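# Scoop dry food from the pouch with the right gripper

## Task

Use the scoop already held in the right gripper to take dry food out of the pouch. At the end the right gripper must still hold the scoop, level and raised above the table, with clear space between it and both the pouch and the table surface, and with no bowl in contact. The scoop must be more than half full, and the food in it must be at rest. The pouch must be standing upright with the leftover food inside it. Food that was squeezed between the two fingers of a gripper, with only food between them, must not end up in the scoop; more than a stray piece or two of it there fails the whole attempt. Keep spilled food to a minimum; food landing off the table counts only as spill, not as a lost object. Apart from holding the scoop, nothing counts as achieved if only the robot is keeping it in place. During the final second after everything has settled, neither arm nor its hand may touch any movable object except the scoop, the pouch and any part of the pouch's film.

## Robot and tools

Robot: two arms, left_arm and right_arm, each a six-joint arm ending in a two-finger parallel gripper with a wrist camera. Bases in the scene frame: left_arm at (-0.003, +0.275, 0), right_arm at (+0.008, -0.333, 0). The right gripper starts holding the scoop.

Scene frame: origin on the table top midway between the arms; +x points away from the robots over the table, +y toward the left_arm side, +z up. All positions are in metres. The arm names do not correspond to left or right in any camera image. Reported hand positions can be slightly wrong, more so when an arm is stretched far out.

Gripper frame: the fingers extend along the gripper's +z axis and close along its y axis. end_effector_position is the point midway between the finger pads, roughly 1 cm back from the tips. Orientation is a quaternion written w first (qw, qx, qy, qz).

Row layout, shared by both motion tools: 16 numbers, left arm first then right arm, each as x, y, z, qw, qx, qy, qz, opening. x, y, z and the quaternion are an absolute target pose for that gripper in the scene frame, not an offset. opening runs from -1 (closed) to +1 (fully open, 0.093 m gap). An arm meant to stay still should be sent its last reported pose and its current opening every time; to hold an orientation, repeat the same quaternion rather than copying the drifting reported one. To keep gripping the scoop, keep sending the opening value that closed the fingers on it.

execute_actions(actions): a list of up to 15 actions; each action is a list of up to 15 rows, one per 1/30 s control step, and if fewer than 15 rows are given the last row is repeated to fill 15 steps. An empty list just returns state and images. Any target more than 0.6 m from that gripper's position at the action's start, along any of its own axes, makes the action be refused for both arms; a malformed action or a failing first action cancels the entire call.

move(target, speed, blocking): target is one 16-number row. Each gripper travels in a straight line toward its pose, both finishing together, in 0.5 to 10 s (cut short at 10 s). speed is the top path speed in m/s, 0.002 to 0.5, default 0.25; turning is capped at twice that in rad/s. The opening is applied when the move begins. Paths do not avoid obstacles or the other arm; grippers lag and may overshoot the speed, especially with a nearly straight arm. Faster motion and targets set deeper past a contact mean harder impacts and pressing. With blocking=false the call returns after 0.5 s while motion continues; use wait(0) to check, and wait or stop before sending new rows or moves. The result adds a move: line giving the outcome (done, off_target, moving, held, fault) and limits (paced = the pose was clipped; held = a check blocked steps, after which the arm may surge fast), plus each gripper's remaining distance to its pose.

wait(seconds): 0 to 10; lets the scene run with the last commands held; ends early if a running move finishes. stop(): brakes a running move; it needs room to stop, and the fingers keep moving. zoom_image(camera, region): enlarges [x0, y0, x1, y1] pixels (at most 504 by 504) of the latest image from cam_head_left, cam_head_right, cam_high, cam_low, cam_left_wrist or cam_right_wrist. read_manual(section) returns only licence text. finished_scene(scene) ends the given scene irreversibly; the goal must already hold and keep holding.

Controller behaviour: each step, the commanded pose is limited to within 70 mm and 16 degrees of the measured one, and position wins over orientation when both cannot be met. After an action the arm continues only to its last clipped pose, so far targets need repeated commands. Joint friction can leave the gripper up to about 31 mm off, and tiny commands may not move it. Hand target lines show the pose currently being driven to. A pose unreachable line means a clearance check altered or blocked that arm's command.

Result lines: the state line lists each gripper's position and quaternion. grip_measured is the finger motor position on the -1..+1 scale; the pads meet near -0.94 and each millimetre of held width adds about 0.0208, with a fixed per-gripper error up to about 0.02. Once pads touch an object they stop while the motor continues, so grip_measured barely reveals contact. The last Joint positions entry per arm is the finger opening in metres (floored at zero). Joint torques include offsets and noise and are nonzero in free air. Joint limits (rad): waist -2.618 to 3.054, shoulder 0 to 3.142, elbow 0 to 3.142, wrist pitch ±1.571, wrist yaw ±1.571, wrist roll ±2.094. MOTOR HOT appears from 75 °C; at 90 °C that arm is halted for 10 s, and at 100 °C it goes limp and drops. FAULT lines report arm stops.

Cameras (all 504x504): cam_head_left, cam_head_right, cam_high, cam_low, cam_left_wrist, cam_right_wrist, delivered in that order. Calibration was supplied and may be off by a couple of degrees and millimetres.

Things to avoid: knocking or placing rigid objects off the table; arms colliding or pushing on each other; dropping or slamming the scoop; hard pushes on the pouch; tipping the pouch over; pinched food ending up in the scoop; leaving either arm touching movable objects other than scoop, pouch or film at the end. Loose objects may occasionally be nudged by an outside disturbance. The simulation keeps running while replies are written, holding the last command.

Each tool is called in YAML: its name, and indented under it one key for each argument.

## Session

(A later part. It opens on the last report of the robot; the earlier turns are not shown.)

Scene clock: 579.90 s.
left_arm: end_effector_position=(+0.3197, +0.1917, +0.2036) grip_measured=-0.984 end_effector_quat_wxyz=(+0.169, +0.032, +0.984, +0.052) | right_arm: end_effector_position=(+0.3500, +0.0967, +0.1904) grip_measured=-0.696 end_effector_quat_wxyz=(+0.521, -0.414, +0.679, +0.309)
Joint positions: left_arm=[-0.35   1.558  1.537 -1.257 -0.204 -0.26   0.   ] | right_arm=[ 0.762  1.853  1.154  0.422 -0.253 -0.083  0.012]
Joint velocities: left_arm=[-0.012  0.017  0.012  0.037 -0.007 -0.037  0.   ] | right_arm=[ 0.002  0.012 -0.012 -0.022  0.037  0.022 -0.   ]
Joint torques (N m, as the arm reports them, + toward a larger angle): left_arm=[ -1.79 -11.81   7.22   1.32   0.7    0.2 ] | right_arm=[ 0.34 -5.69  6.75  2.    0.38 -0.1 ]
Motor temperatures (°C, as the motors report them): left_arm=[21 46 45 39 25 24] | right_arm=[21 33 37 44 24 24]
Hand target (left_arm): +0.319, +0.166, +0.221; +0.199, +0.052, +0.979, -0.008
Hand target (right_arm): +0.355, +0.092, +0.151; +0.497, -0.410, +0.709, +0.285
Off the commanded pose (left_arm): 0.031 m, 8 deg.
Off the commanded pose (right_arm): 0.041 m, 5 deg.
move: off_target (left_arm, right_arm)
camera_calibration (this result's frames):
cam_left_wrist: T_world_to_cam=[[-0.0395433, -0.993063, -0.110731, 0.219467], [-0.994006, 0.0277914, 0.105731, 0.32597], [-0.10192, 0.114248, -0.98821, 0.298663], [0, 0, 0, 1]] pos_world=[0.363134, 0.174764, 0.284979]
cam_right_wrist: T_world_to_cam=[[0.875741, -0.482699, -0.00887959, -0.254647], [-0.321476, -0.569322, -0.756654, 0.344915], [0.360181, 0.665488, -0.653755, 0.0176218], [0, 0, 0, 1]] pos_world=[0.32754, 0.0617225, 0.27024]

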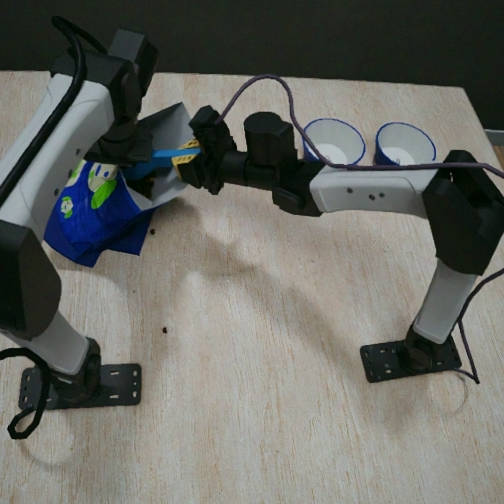

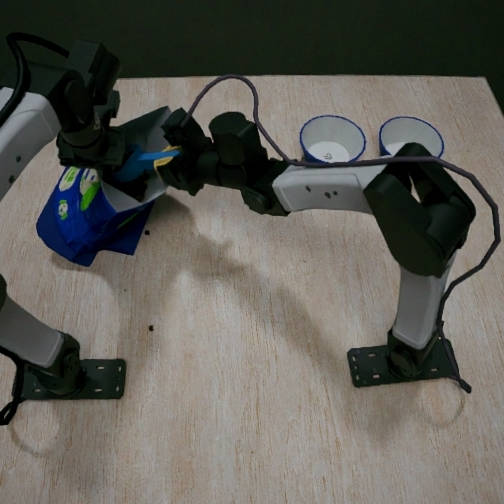

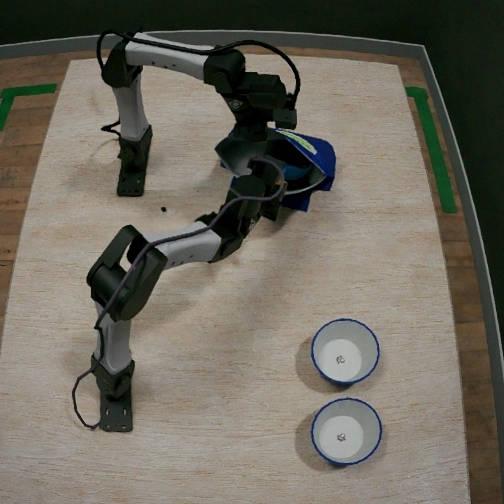

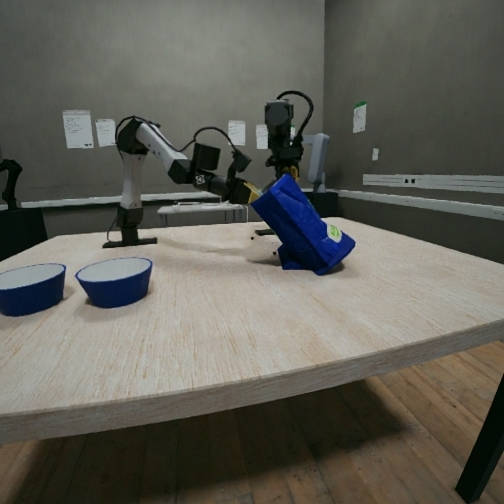

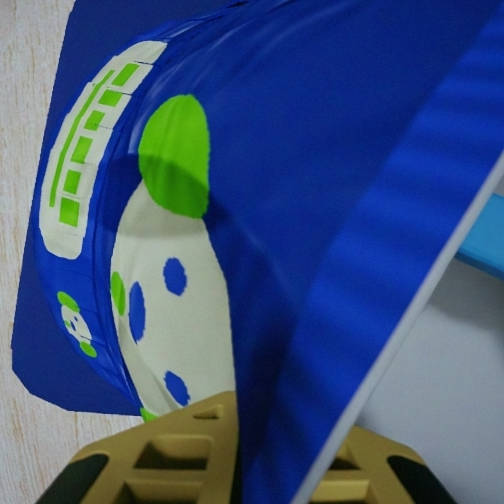

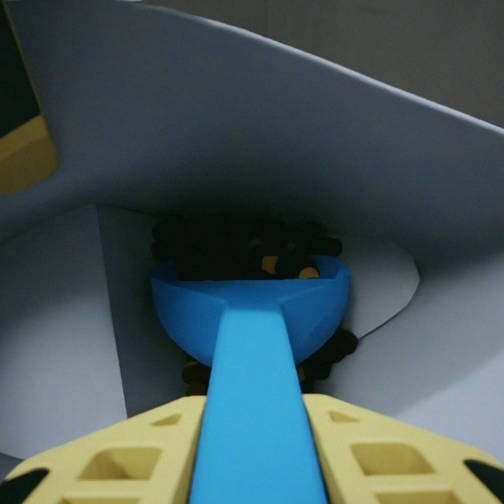

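Keep tip against wall a bit longer while levelling.

move:
  target: [0.32,0.165,0.22,0.2,0.05,0.98,-0.01,-1, 0.345,0.083,0.175,0.59,-0.365,0.633,0.341,-1]
  speed: 0.02

move:
  target: [0.32,0.165,0.22,0.2,0.05,0.98,-0.01,-1, 0.322,0.042,0.195,0.654,-0.328,0.568,0.377,-1]
  speed: 0.02

move:
  target: [0.32,0.165,0.22,0.2,0.05,0.98,-0.01,-1, 0.275,-0.045,0.245,0.70,-0.294,0.509,0.405,-1]
  speed: 0.025

move:
  target: [0.32,0.165,0.22,0.2,0.05,0.98,-0.01,-1, 0.265,-0.07,0.34,0.76,-0.23,0.42,0.435,-1]
  speed: 0.04

zoom_image:
  camera: "cam_high"
  region: [190, 80, 350, 250]

Scene clock: 592.63 s.
left_arm: end_effector_position=(+0.3197, +0.1915, +0.2029) grip_measured=-0.984 end_effector_quat_wxyz=(+0.168, +0.031, +0.984, +0.051) | right_arm: end_effector_position=(+0.3423, +0.0851, +0.1851) grip_measured=-0.696 end_effector_quat_wxyz=(+0.587, -0.367, +0.633, +0.347)
Joint positions: left_arm=[-0.349  1.56   1.537 -1.257 -0.201 -0.26   0.   ] | right_arm=[ 0.762  1.892  0.956  0.864 -0.239 -0.009  0.012]
Joint velocities: left_arm=[ 0.007 -0.002 -0.012 -0.051 -0.022 -0.007  0.   ] | right_arm=[-0.012  0.012  0.007 -0.037  0.007  0.066 -0.001]
Joint torques (N m, as the arm reports them, + toward a larger angle): left_arm=[ -1.87 -11.98   7.31   1.31   0.67   0.2 ] | right_arm=[ 0.13 -7.63  6.33  2.41  0.15 -0.16]
Motor temperatures (°C, as the motors report them): left_arm=[21 46 46 39 25 24] | right_arm=[21 34 37 45 24 24]
Hand target (left_arm): +0.319, +0.166, +0.221; +0.199, +0.052, +0.979, -0.008
Hand target (right_arm): +0.345, +0.083, +0.175; +0.590, -0.365, +0.635, +0.340
Off the commanded pose (left_arm): 0.032 m, 8 deg.
Off the commanded pose (right_arm): 0.011 m, 1 deg.
move: off_target (left_arm, right_arm)
camera_calibration (this result's frames):
cam_left_wrist: T_world_to_cam=[[-0.0396696, -0.993349, -0.108091, 0.218728], [-0.993736, 0.0279098, 0.108215, 0.325513], [-0.104478, 0.111706, -0.988234, 0.299333], [0, 0, 0, 1]] pos_world=[0.363425, 0.174751, 0.284229]
cam_right_wrist: T_world_to_cam=[[0.864465, -0.501676, -0.0319747, -0.243772], [-0.271286, -0.412027, -0.869849, 0.322201], [0.423208, 0.760628, -0.49228, -0.0349272], [0, 0, 0, 1]] pos_world=[0.312923, 0.0370275, 0.255278]

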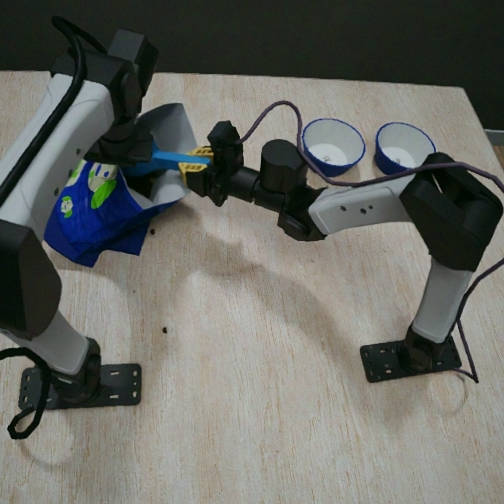

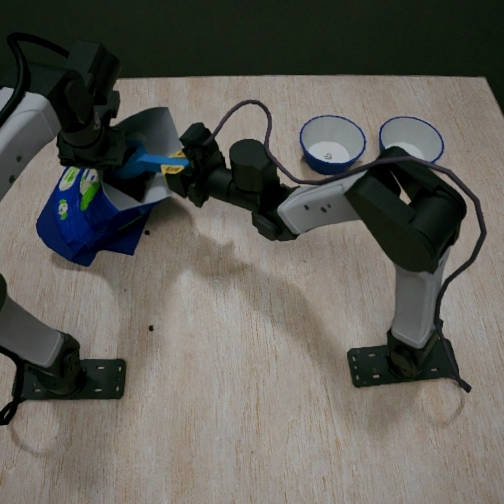

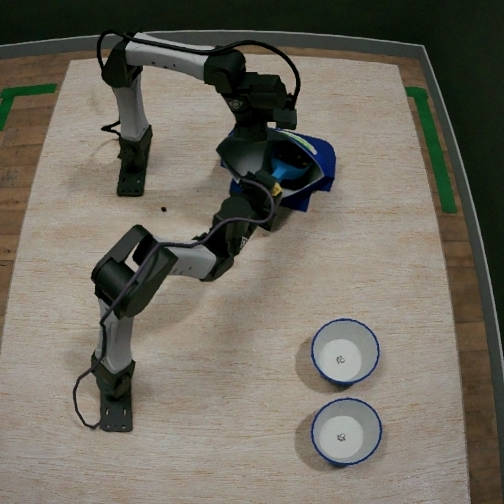

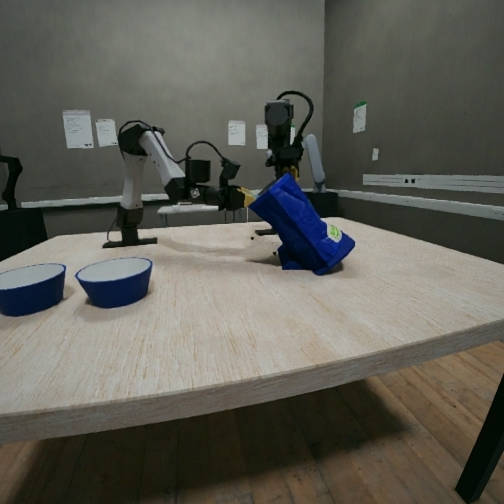

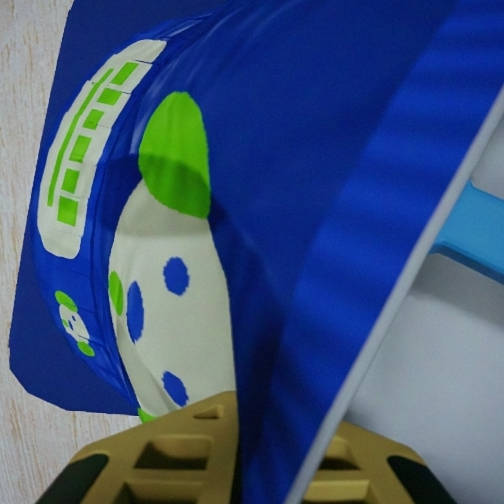

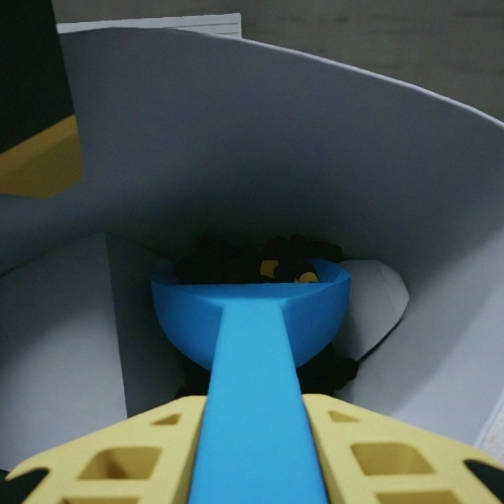

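Scene clock: 598.13 s.
left_arm: end_effector_position=(+0.3196, +0.1916, +0.2028) grip_measured=-0.984 end_effector_quat_wxyz=(+0.167, +0.031, +0.984, +0.051) | right_arm: end_effector_position=(+0.3215, +0.0474, +0.1926) grip_measured=-0.696 end_effector_quat_wxyz=(+0.649, -0.333, +0.574, +0.372)
Joint positions: left_arm=[-0.348  1.56   1.537 -1.257 -0.2   -0.26   0.   ] | right_arm=[ 0.738  1.892  0.731  1.287 -0.247  0.025  0.012]
Joint velocities: left_arm=[-0.002 -0.012  0.002 -0.007  0.007 -0.051  0.   ] | right_arm=[-0.002 -0.007 -0.007  0.037 -0.051  0.037 -0.   ]
Joint torques (N m, as the arm reports them, + toward a larger angle): left_arm=[ -1.94 -11.97   7.27   1.31   0.66   0.2 ] | right_arm=[-0.64 -8.55  5.1   2.27  0.01 -0.02]
Motor temperatures (°C, as the motors report them): left_arm=[21 46 46 39 25 24] | right_arm=[21 35 36 45 24 24]
Hand target (left_arm): +0.319, +0.166, +0.221; +0.198, +0.052, +0.979, -0.008
Hand target (right_arm): +0.322, +0.042, +0.195; +0.654, -0.327, +0.569, +0.376
Off the commanded pose (left_arm): 0.032 m, 8 deg.
Off the commanded pose (right_arm): 0.006 m, 1 deg.
move: off_target (left_arm)
camera_calibration (this result's frames):
cam_left_wrist: T_world_to_cam=[[-0.0393557, -0.993449, -0.107287, 0.218593], [-0.993629, 0.027561, 0.109281, 0.325181], [-0.105608, 0.110904, -0.988204, 0.299724], [0, 0, 0, 1]] pos_world=[0.363365, 0.174958, 0.284104]
cam_right_wrist: T_world_to_cam=[[0.859837, -0.510141, -0.0209086, -0.244669], [-0.179218, -0.263217, -0.947944, 0.285893], [0.478082, 0.818824, -0.31775, -0.0477213], [0, 0, 0, 1]] pos_world=[0.284427, -0.0104881, 0.250732]

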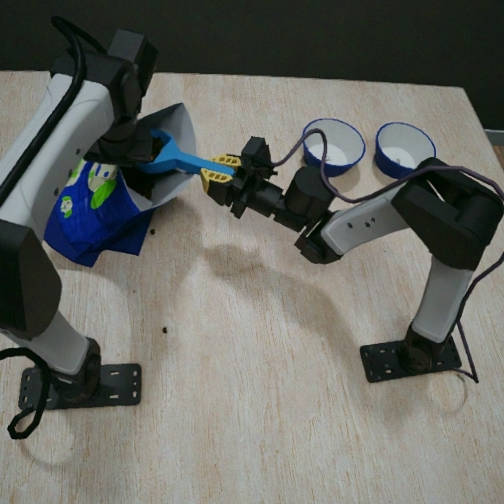

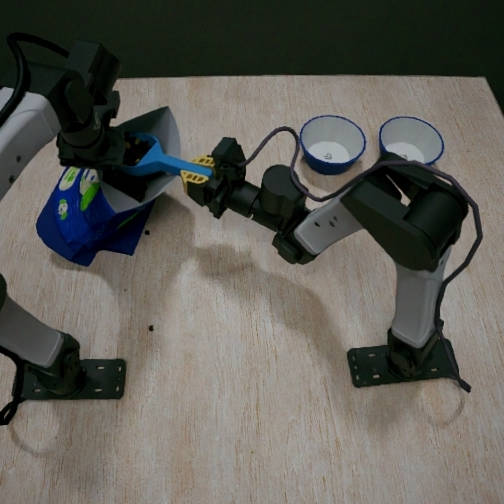

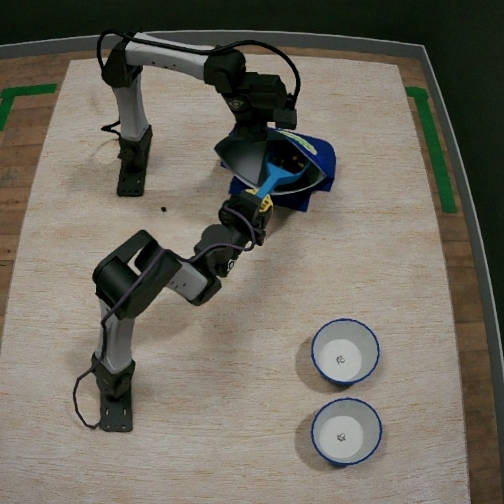

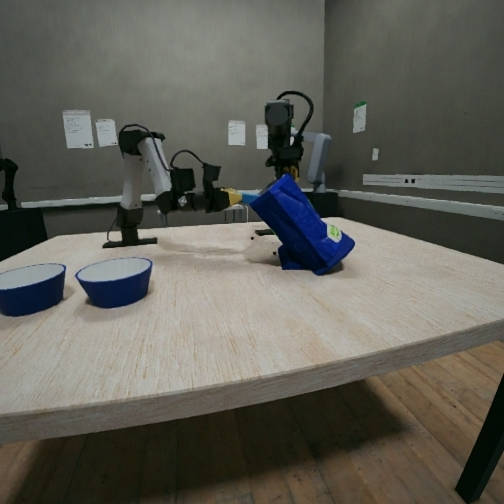

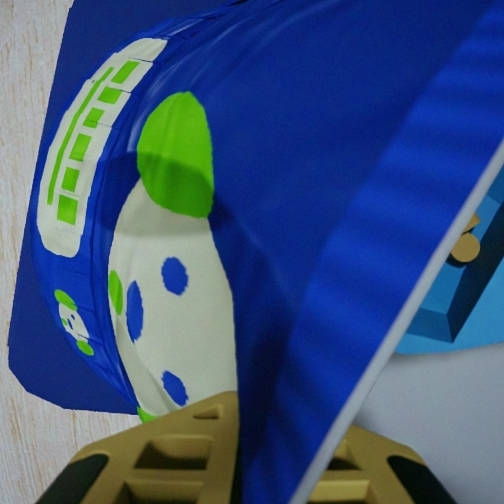

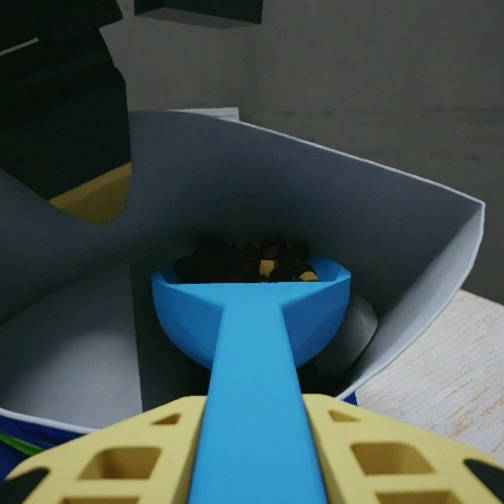

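Scene clock: 603.07 s.
left_arm: end_effector_position=(+0.3191, +0.1909, +0.2025) grip_measured=-0.984 end_effector_quat_wxyz=(+0.166, +0.031, +0.985, +0.048) | right_arm: end_effector_position=(+0.2784, -0.0377, +0.2297) grip_measured=-0.696 end_effector_quat_wxyz=(+0.685, -0.300, +0.531, +0.399)
Joint positions: left_arm=[-0.347  1.56   1.537 -1.259 -0.193 -0.26   0.   ] | right_arm=[ 0.627  1.625  0.395  1.506 -0.344  0.109  0.012]
Joint velocities: left_arm=[-0.012  0.007 -0.012  0.037  0.081 -0.007  0.   ] | right_arm=[-0.002 -0.007  0.007 -0.007 -0.007 -0.037 -0.001]
Joint torques (N m, as the arm reports them, + toward a larger angle): left_arm=[ -1.97 -11.98   7.24   1.33   0.61   0.2 ] | right_arm=[-0.58 -7.26  4.88  2.28  0.05 -0.02]
Motor temperatures (°C, as the motors report them): left_arm=[21 46 46 39 25 24] | right_arm=[21 36 36 46 24 24]
Hand target (left_arm): +0.319, +0.166, +0.221; +0.198, +0.052, +0.979, -0.008
Hand target (right_arm): +0.274, -0.045, +0.244; +0.701, -0.294, +0.510, +0.404
Off the commanded pose (left_arm): 0.031 m, 8 deg.
Off the commanded pose (right_arm): 0.017 m, 3 deg.
move: off_target (left_arm, right_arm)
camera_calibration (this result's frames):
cam_left_wrist: T_world_to_cam=[[-0.0408971, -0.994004, -0.101408, 0.217203], [-0.993224, 0.0293942, 0.112438, 0.323606], [-0.108783, 0.105319, -0.988471, 0.301595], [0, 0, 0, 1]] pos_world=[0.363104, 0.174625, 0.283758]
cam_right_wrist: T_world_to_cam=[[0.861482, -0.506206, -0.0400507, -0.246173], [-0.127051, -0.138511, -0.982178, 0.289023], [0.491637, 0.851217, -0.183639, 0.0210278], [0, 0, 0, 1]] pos_world=[0.238456, -0.102481, 0.277874]

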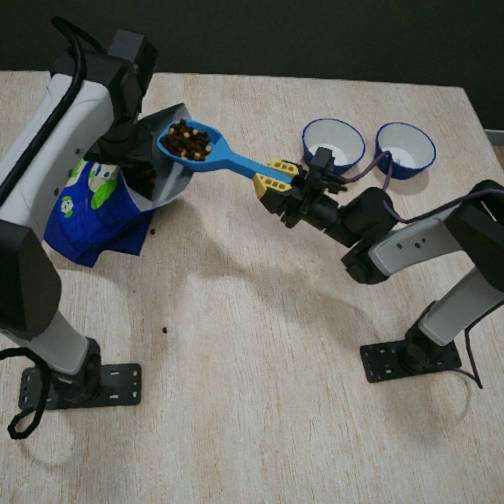

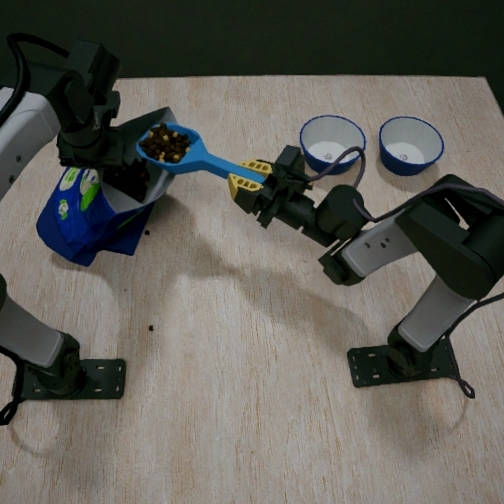

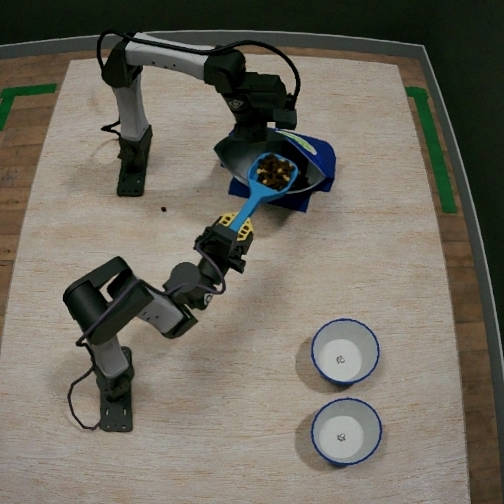

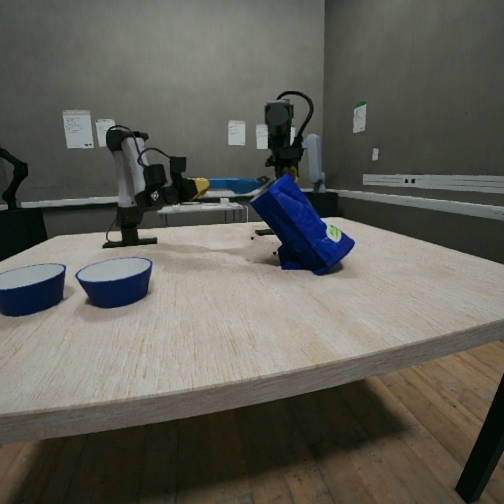

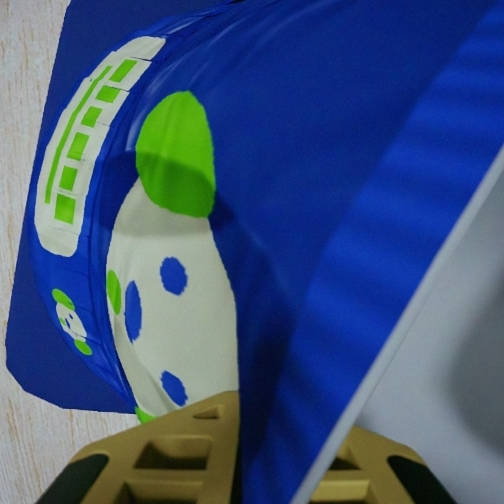

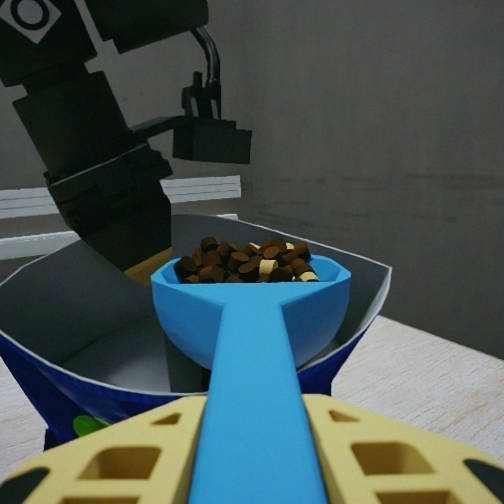

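Scene clock: 607.27 s.
left_arm: end_effector_position=(+0.3189, +0.1910, +0.2025) grip_measured=-0.984 end_effector_quat_wxyz=(+0.165, +0.031, +0.985, +0.048) | right_arm: end_effector_position=(+0.2656, -0.0615, +0.3127) grip_measured=-0.696 end_effector_quat_wxyz=(+0.737, -0.245, +0.457, +0.433)
Joint positions: left_arm=[-0.347  1.56   1.537 -1.259 -0.193 -0.26   0.   ] | right_arm=[ 0.615  1.442  0.426  1.524 -0.309  0.207  0.012]
Joint velocities: left_arm=[-0.002  0.002 -0.012  0.022 -0.051  0.022  0.   ] | right_arm=[ 0.002 -0.002 -0.002  0.007 -0.022  0.022  0.001]
Joint torques (N m, as the arm reports them, + toward a larger angle): left_arm=[ -1.98 -11.98   7.25   1.35   0.6    0.2 ] | right_arm=[-0.59 -6.11  8.64  1.99  0.24 -0.02]
Motor temperatures (°C, as the motors report them): left_arm=[21 46 45 39 25 24] | right_arm=[21 35 36 46 24 24]
Hand target (left_arm): +0.319, +0.166, +0.221; +0.198, +0.052, +0.979, -0.008
Hand target (right_arm): +0.263, -0.071, +0.339; +0.762, -0.229, +0.422, +0.435
Off the commanded pose (left_arm): 0.031 m, 8 deg.
Off the commanded pose (right_arm): 0.029 m, 5 deg.
move: off_target (left_arm, right_arm)
camera_calibration (this result's frames):
cam_left_wrist: T_world_to_cam=[[-0.0407114, -0.994023, -0.101293, 0.217233], [-0.993137, 0.0291324, 0.113272, 0.323313], [-0.109644, 0.105209, -0.988387, 0.301781], [0, 0, 0, 1]] pos_world=[0.363026, 0.174766, 0.283659]
cam_right_wrist: T_world_to_cam=[[0.8613, -0.504218, -0.0626685, -0.236667], [-0.0350389, 0.0641034, -0.997328, 0.358321], [0.506887, 0.861194, 0.037545, -0.00981943], [0, 0, 0, 1]] pos_world=[0.221374, -0.133845, 0.342901]

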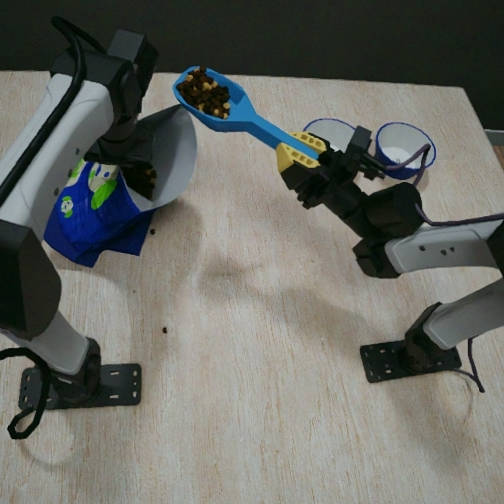

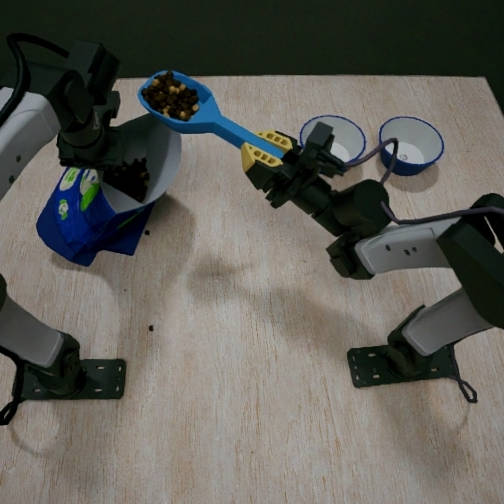

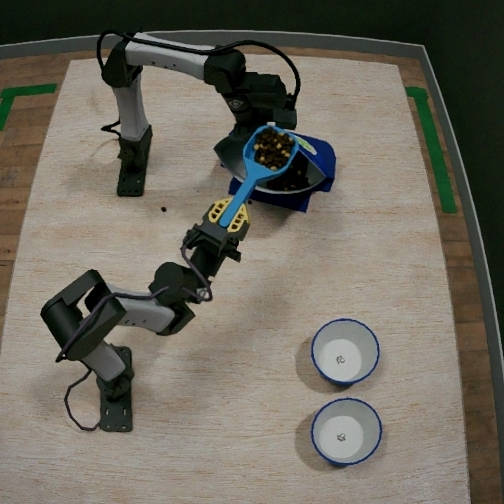

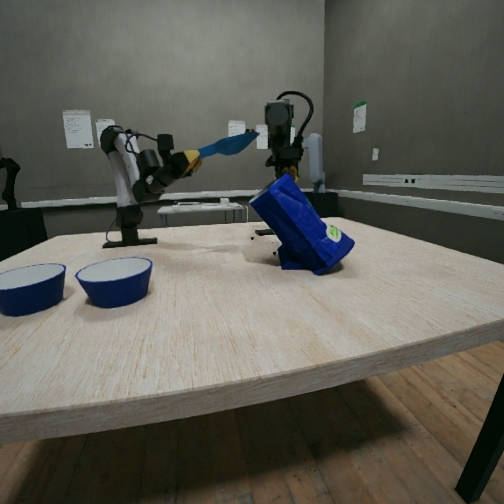

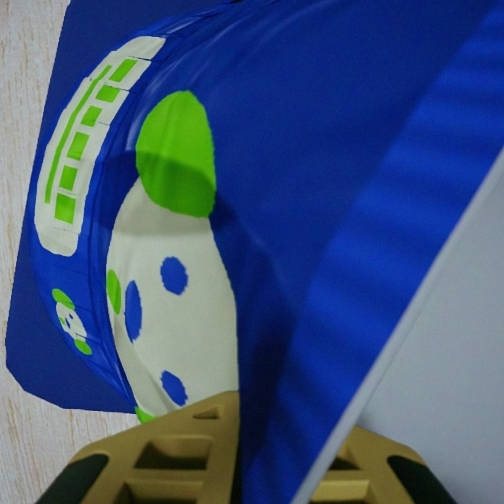

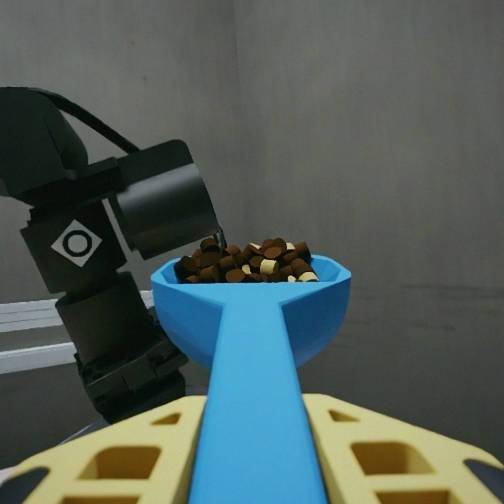

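Region (190, 80, 350, 250) of cam_high's 504x504 image, scaled by 2.965, with more detail than that image has; it fills the left 474 columns of this view, and the rest is white.

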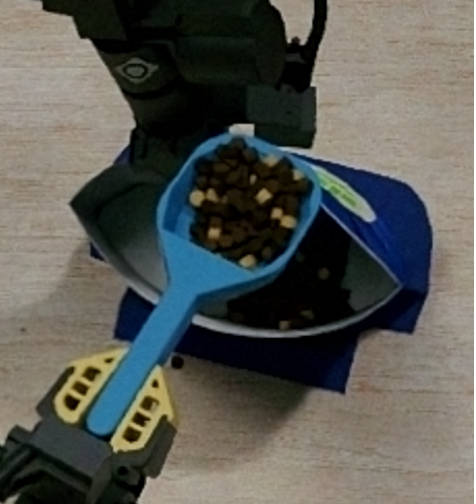

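move:
  target: [0.335,0.25,0.24,0.2,0.05,0.98,-0.01,-1, 0.23,-0.15,0.34,0.70,-0.294,0.509,0.405,-1]
  speed: 0.025

Scene clock: 615.23 s.
left_arm: end_effector_position=(+0.3316, +0.2537, +0.2149) grip_measured=-0.984 end_effector_quat_wxyz=(+0.161, +0.046, +0.986, +0.004) | right_arm: end_effector_position=(+0.2336, -0.1453, +0.3266) grip_measured=-0.696 end_effector_quat_wxyz=(+0.686, -0.296, +0.525, +0.407)
Joint positions: left_arm=[-0.066  1.553  1.582 -1.276 -0.015  0.024  0.   ] | right_arm=[ 0.255  0.801  0.366  0.801 -0.702  0.265  0.012]
Joint velocities: left_arm=[-0.002 -0.017 -0.017  0.066  0.037  0.037  0.   ] | right_arm=[-0.012  0.012  0.007 -0.051  0.022  0.066  0.   ]
Joint torques (N m, as the arm reports them, + toward a larger angle): left_arm=[  0.31 -10.77   9.91   1.02   0.3    0.22] | right_arm=[-0.58 -2.02  9.14  1.86  0.16 -0.03]
Motor temperatures (°C, as the motors report them): left_arm=[21 46 46 39 25 24] | right_arm=[21 34 36 45 24 24]
Hand target (left_arm): +0.336, +0.249, +0.240; +0.200, +0.050, +0.978, -0.014
Hand target (right_arm): +0.229, -0.149, +0.339; +0.700, -0.296, +0.508, +0.405
Off the commanded pose (left_arm): 0.026 m, 5 deg.
Off the commanded pose (right_arm): 0.015 m, 2 deg.
move: off_target (left_arm, right_arm)
camera_calibration (this result's frames):
cam_left_wrist: T_world_to_cam=[[-0.0836196, -0.996311, -0.0192704, 0.278503], [-0.989436, 0.0807134, 0.120421, 0.316833], [-0.118421, 0.0291363, -0.992536, 0.331929], [0, 0, 0, 1]] pos_world=[0.376081, 0.242232, 0.296665]
cam_right_wrist: T_world_to_cam=[[0.866002, -0.497649, -0.0488395, -0.255168], [-0.125109, -0.121071, -0.984728, 0.366521], [0.484136, 0.858887, -0.167108, 0.149829], [0, 0, 0, 1]] pos_world=[0.194293, -0.211295, 0.373499]

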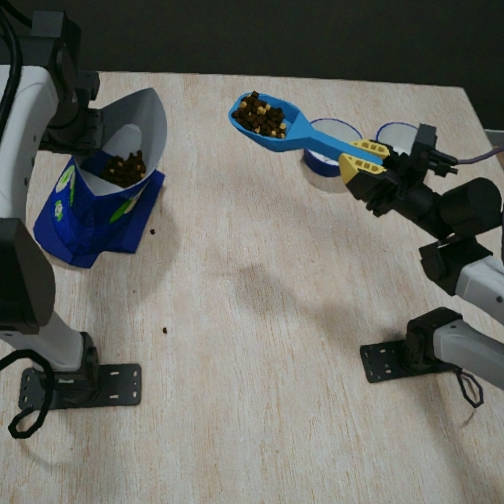

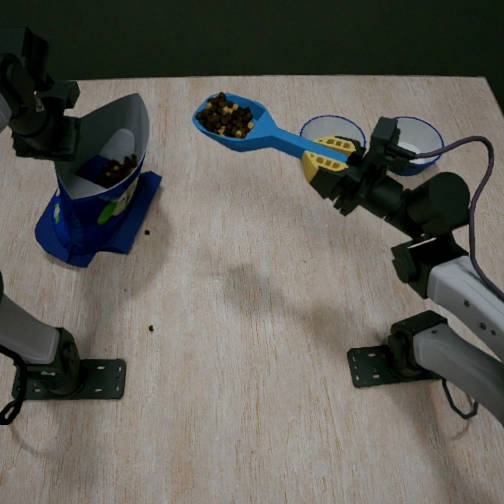

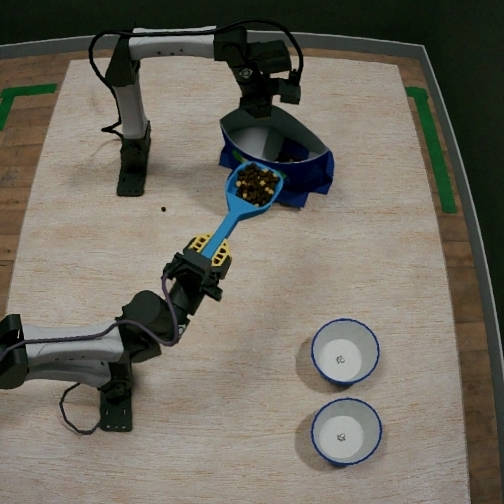

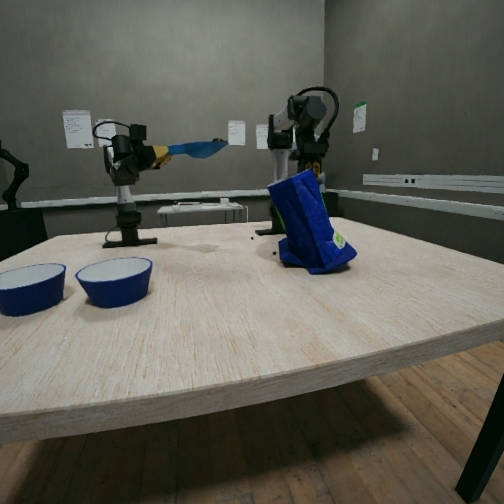

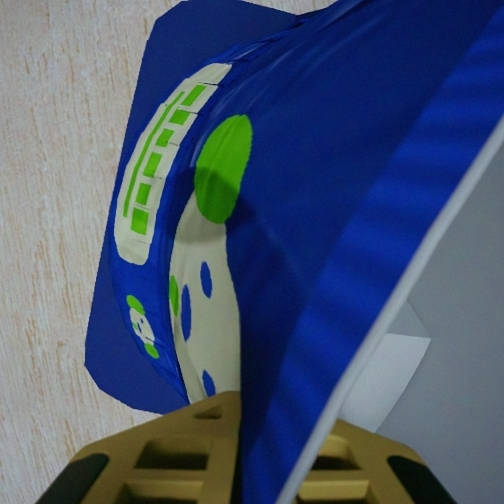

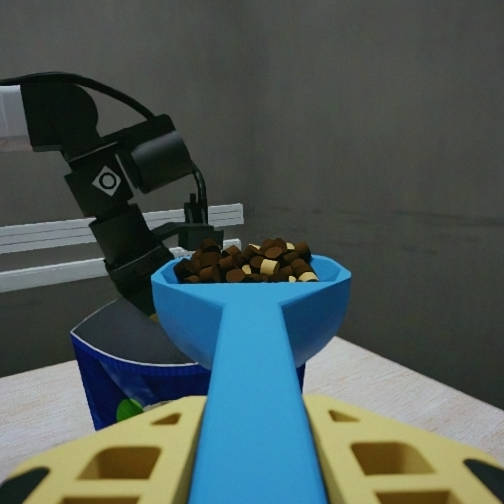

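move:
  target: [0.355,0.315,0.215,0.2,0.05,0.98,-0.01,-1, 0.23,-0.15,0.34,0.70,-0.294,0.509,0.405,-1]
  speed: 0.02

zoom_image:
  camera: "cam_low"
  region: [100, 100, 400, 300]

Scene clock: 623.97 s.
left_arm: end_effector_position=(+0.3463, +0.3143, +0.2035) grip_measured=-0.983 end_effector_quat_wxyz=(+0.170, +0.046, +0.984, -0.007) | right_arm: end_effector_position=(+0.2349, -0.1447, +0.3225) grip_measured=-0.696 end_effector_quat_wxyz=(+0.679, -0.294, +0.534, +0.410)
Joint positions: left_arm=[ 0.155  1.596  1.574 -1.217  0.079  0.231  0.   ] | right_arm=[ 0.255  0.801  0.366  0.779 -0.703  0.268  0.012]
Joint velocities: left_arm=[-0.007 -0.002  0.002  0.081 -0.051  0.037  0.   ] | right_arm=[ 0.002 -0.012 -0.017 -0.081  0.037  0.022 -0.   ]
Joint torques (N m, as the arm reports them, + toward a larger angle): left_arm=[ 0.51 -9.77  7.46  1.33  0.28  0.21] | right_arm=[-0.69 -2.12  9.23  2.02  0.18 -0.02]
Motor temperatures (°C, as the motors report them): left_arm=[21 46 47 39 25 24] | right_arm=[21 32 37 44 24 24]
Hand target (left_arm): +0.355, +0.314, +0.215; +0.201, +0.050, +0.978, -0.013
Hand target (right_arm): +0.230, -0.150, +0.340; +0.700, -0.294, +0.509, +0.405
Off the commanded pose (left_arm): 0.014 m, 4 deg.
Off the commanded pose (right_arm): 0.019 m, 4 deg.
move: off_target (left_arm, right_arm)
camera_calibration (this result's frames):
cam_left_wrist: T_world_to_cam=[[-0.0889149, -0.996039, 0.000813799, 0.337579], [-0.990701, 0.0885228, 0.103322, 0.329339], [-0.102984, 0.0083806, -0.994648, 0.322246], [0, 0, 0, 1]] pos_world=[0.389478, 0.304387, 0.286218]
cam_right_wrist: T_world_to_cam=[[0.865634, -0.496334, -0.0658089, -0.250439], [-0.147236, -0.126724, -0.98095, 0.365873], [0.478539, 0.858833, -0.182775, 0.1544], [0, 0, 0, 1]] pos_world=[0.196772, -0.21054, 0.370642]

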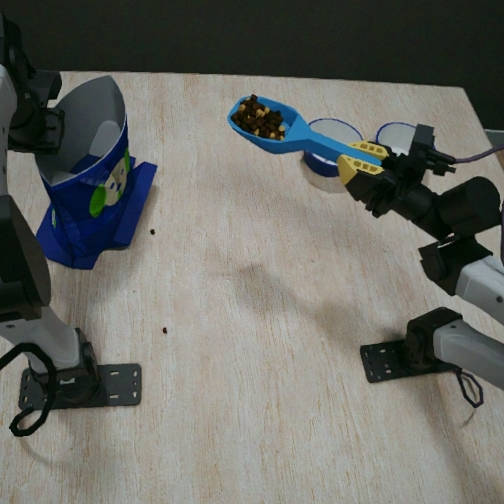

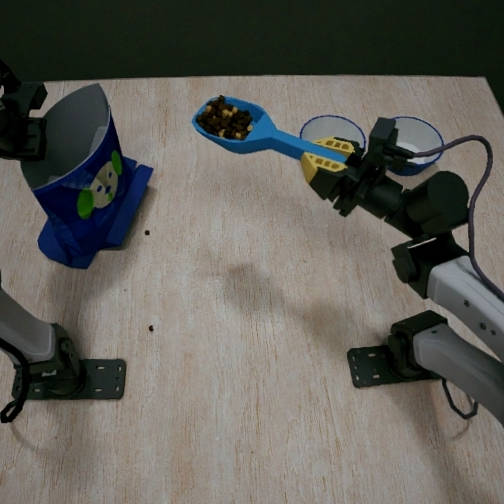

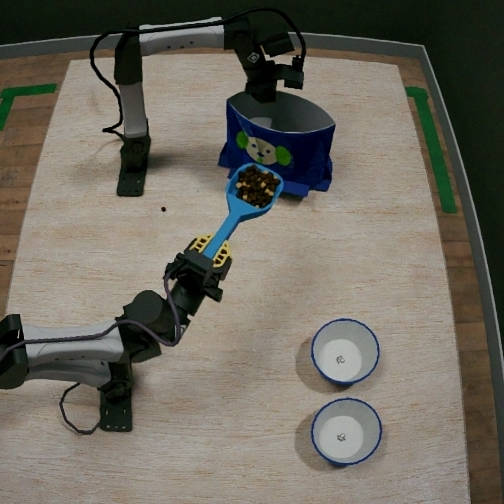

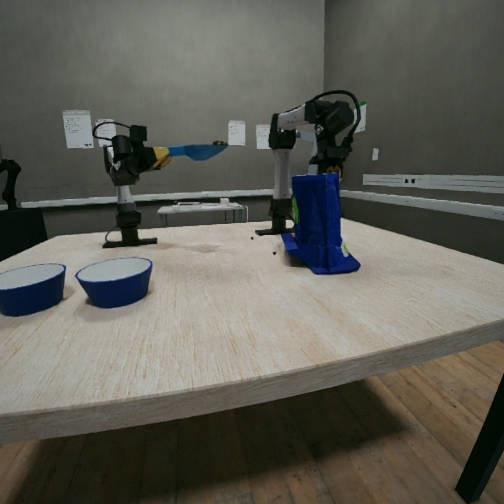

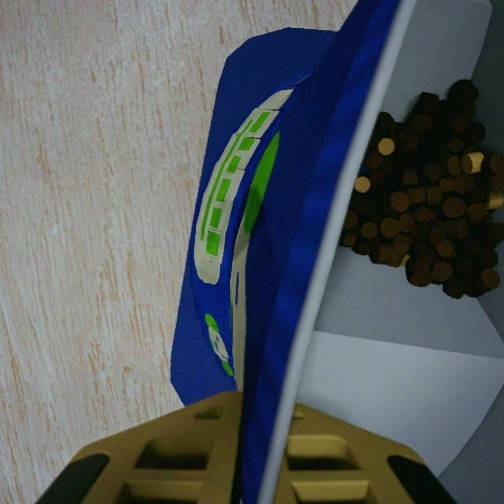

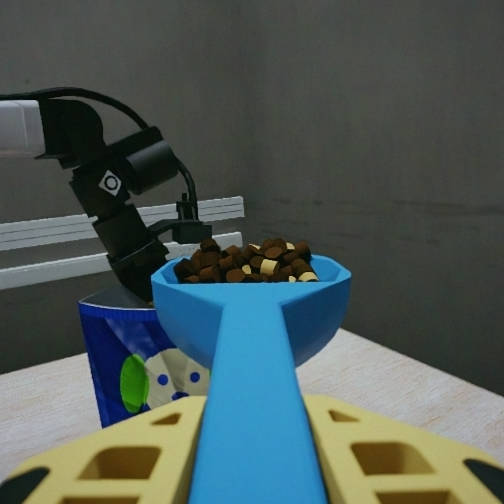

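Region (100, 100, 400, 300) of cam_low's 504x504 image, scaled by 1.680, with more detail than that image has.

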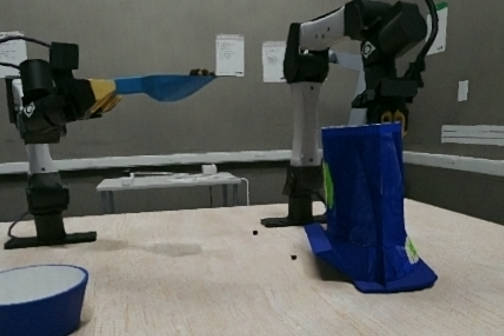

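execute_actions:
  actions:
    - [[0.35,0.315,0.21,0.2,0.05,0.98,-0.01,0.2,0.23,-0.15,0.34,0.707,-0.294,0.50,0.403,-1]]
    - [[0.35,0.315,0.23,0.2,0.05,0.98,-0.01,0.2,0.23,-0.15,0.34,0.715,-0.294,0.49,0.402,-1]]
    - [[0.35,0.315,0.26,0.2,0.05,0.98,-0.01,0.2,0.23,-0.15,0.34,0.715,-0.294,0.49,0.402,-1]]
    - [[0.35,0.315,0.29,0.2,0.05,0.98,-0.01,0.2,0.23,-0.15,0.34,0.715,-0.294,0.49,0.402,-1]]
    - [[0.34,0.315,0.32,0.2,0.05,0.98,-0.01,0.2,0.23,-0.15,0.34,0.715,-0.294,0.49,0.402,-1]]
    - [[0.34,0.315,0.33,0.2,0.05,0.98,-0.01,0.2,0.23,-0.15,0.34,0.715,-0.294,0.49,0.402,-1]]

Scene clock: 636.00 s.
left_arm: end_effector_position=(+0.3453, +0.3137, +0.3224) grip_measured=+0.199 end_effector_quat_wxyz=(+0.234, +0.050, +0.971, +0.000) | right_arm: end_effector_position=(+0.2267, -0.1474, +0.3407) grip_measured=-0.696 end_effector_quat_wxyz=(+0.709, -0.302, +0.493, +0.404)
Joint positions: left_arm=[ 0.161  1.682  2.143 -1.567  0.094  0.236  0.055] | right_arm=[ 0.255  0.801  0.359  0.893 -0.703  0.271  0.012]
Joint velocities: left_arm=[-0.007  0.002  0.002 -0.007  0.022 -0.022  0.   ] | right_arm=[-0.007 -0.012  0.017  0.007 -0.022  0.051  0.001]
Joint torques (N m, as the arm reports them, + toward a larger angle): left_arm=[ 0.59 -9.16  6.61  1.09  0.11  0.17] | right_arm=[-0.32  0.87  7.49  1.91  0.31 -0.03]
Motor temperatures (°C, as the motors report them): left_arm=[21 45 47 39 25 24] | right_arm=[21 31 38 44 24 24]
Hand target (left_arm): +0.340, +0.315, +0.329; +0.241, +0.048, +0.969, -0.002
Hand target (right_arm): +0.230, -0.150, +0.340; +0.715, -0.294, +0.491, +0.402
Off the commanded pose (left_arm): 0.009 m, 4 deg.
Off the commanded pose (right_arm): 0.004 m, 1 deg.
joint sent to its limit (left arm) — the command would take joint 4 (wrist pitch) past its lower limit, so that joint was sent only as far as its limit.
camera_calibration (this result's frames):
cam_left_wrist: T_world_to_cam=[[-0.0917463, -0.995582, -0.0199883, 0.344342], [-0.995335, 0.0922882, -0.0281284, 0.358868], [0.0298488, 0.0173143, -0.999404, 0.39327], [0, 0, 0, 1]] pos_world=[0.377047, 0.302892, 0.410013]
cam_right_wrist: T_world_to_cam=[[0.869081, -0.494663, 0.00244062, -0.267273], [-0.0499333, -0.0926351, -0.994447, 0.369719], [0.492143, 0.864134, -0.105208, 0.135245], [0, 0, 0, 1]] pos_world=[0.184184, -0.214831, 0.382547]

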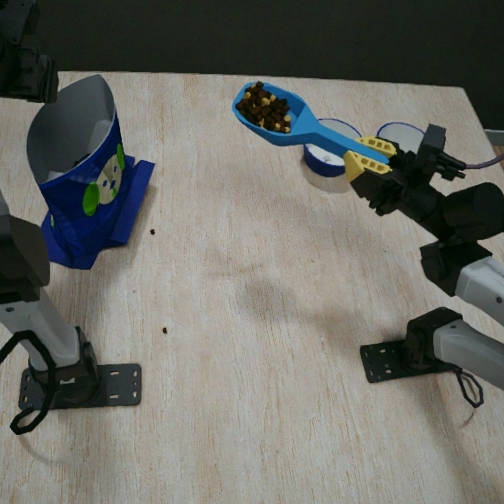

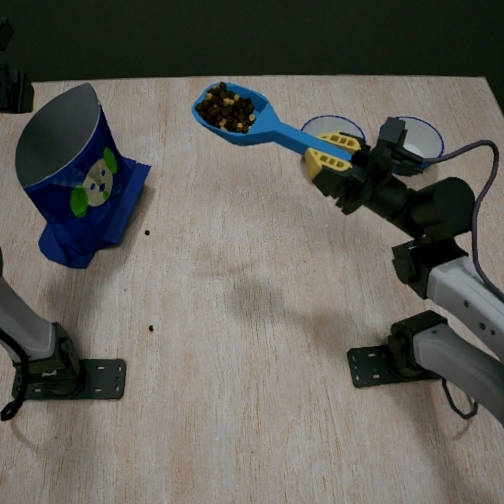

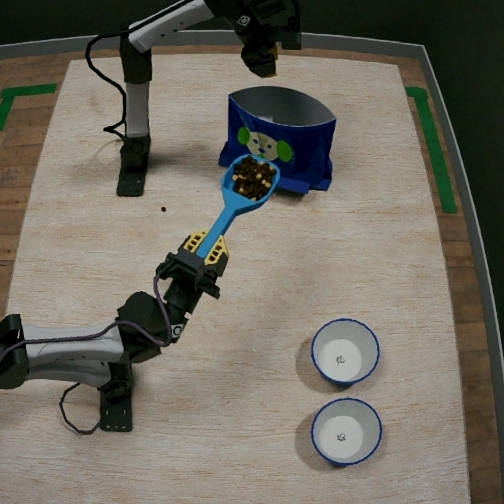

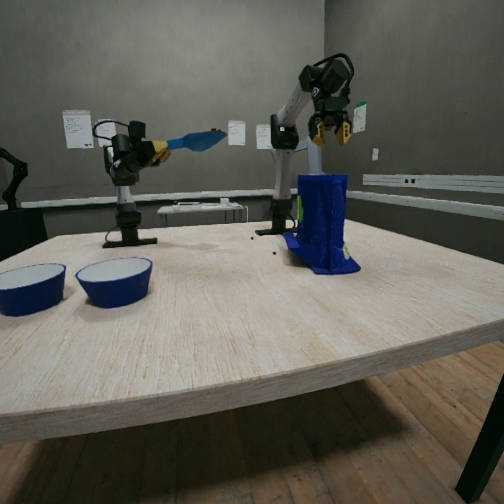

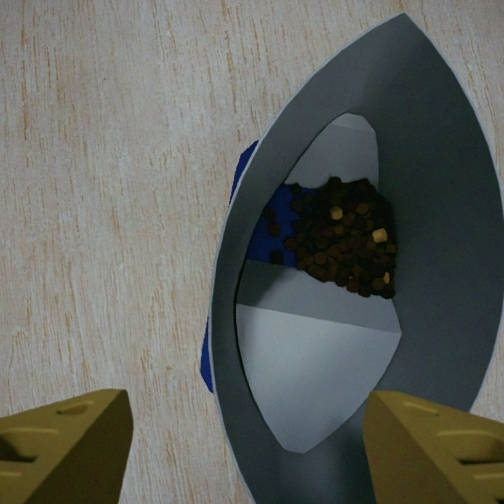

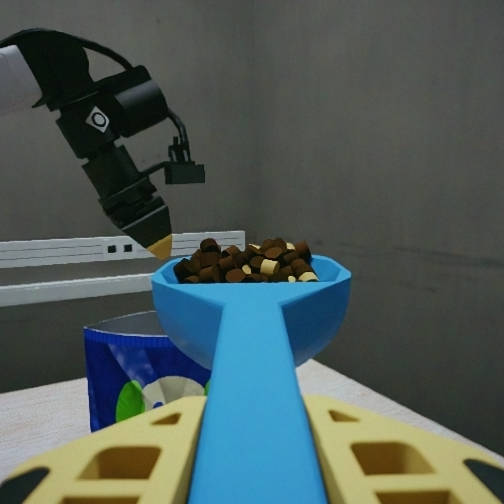

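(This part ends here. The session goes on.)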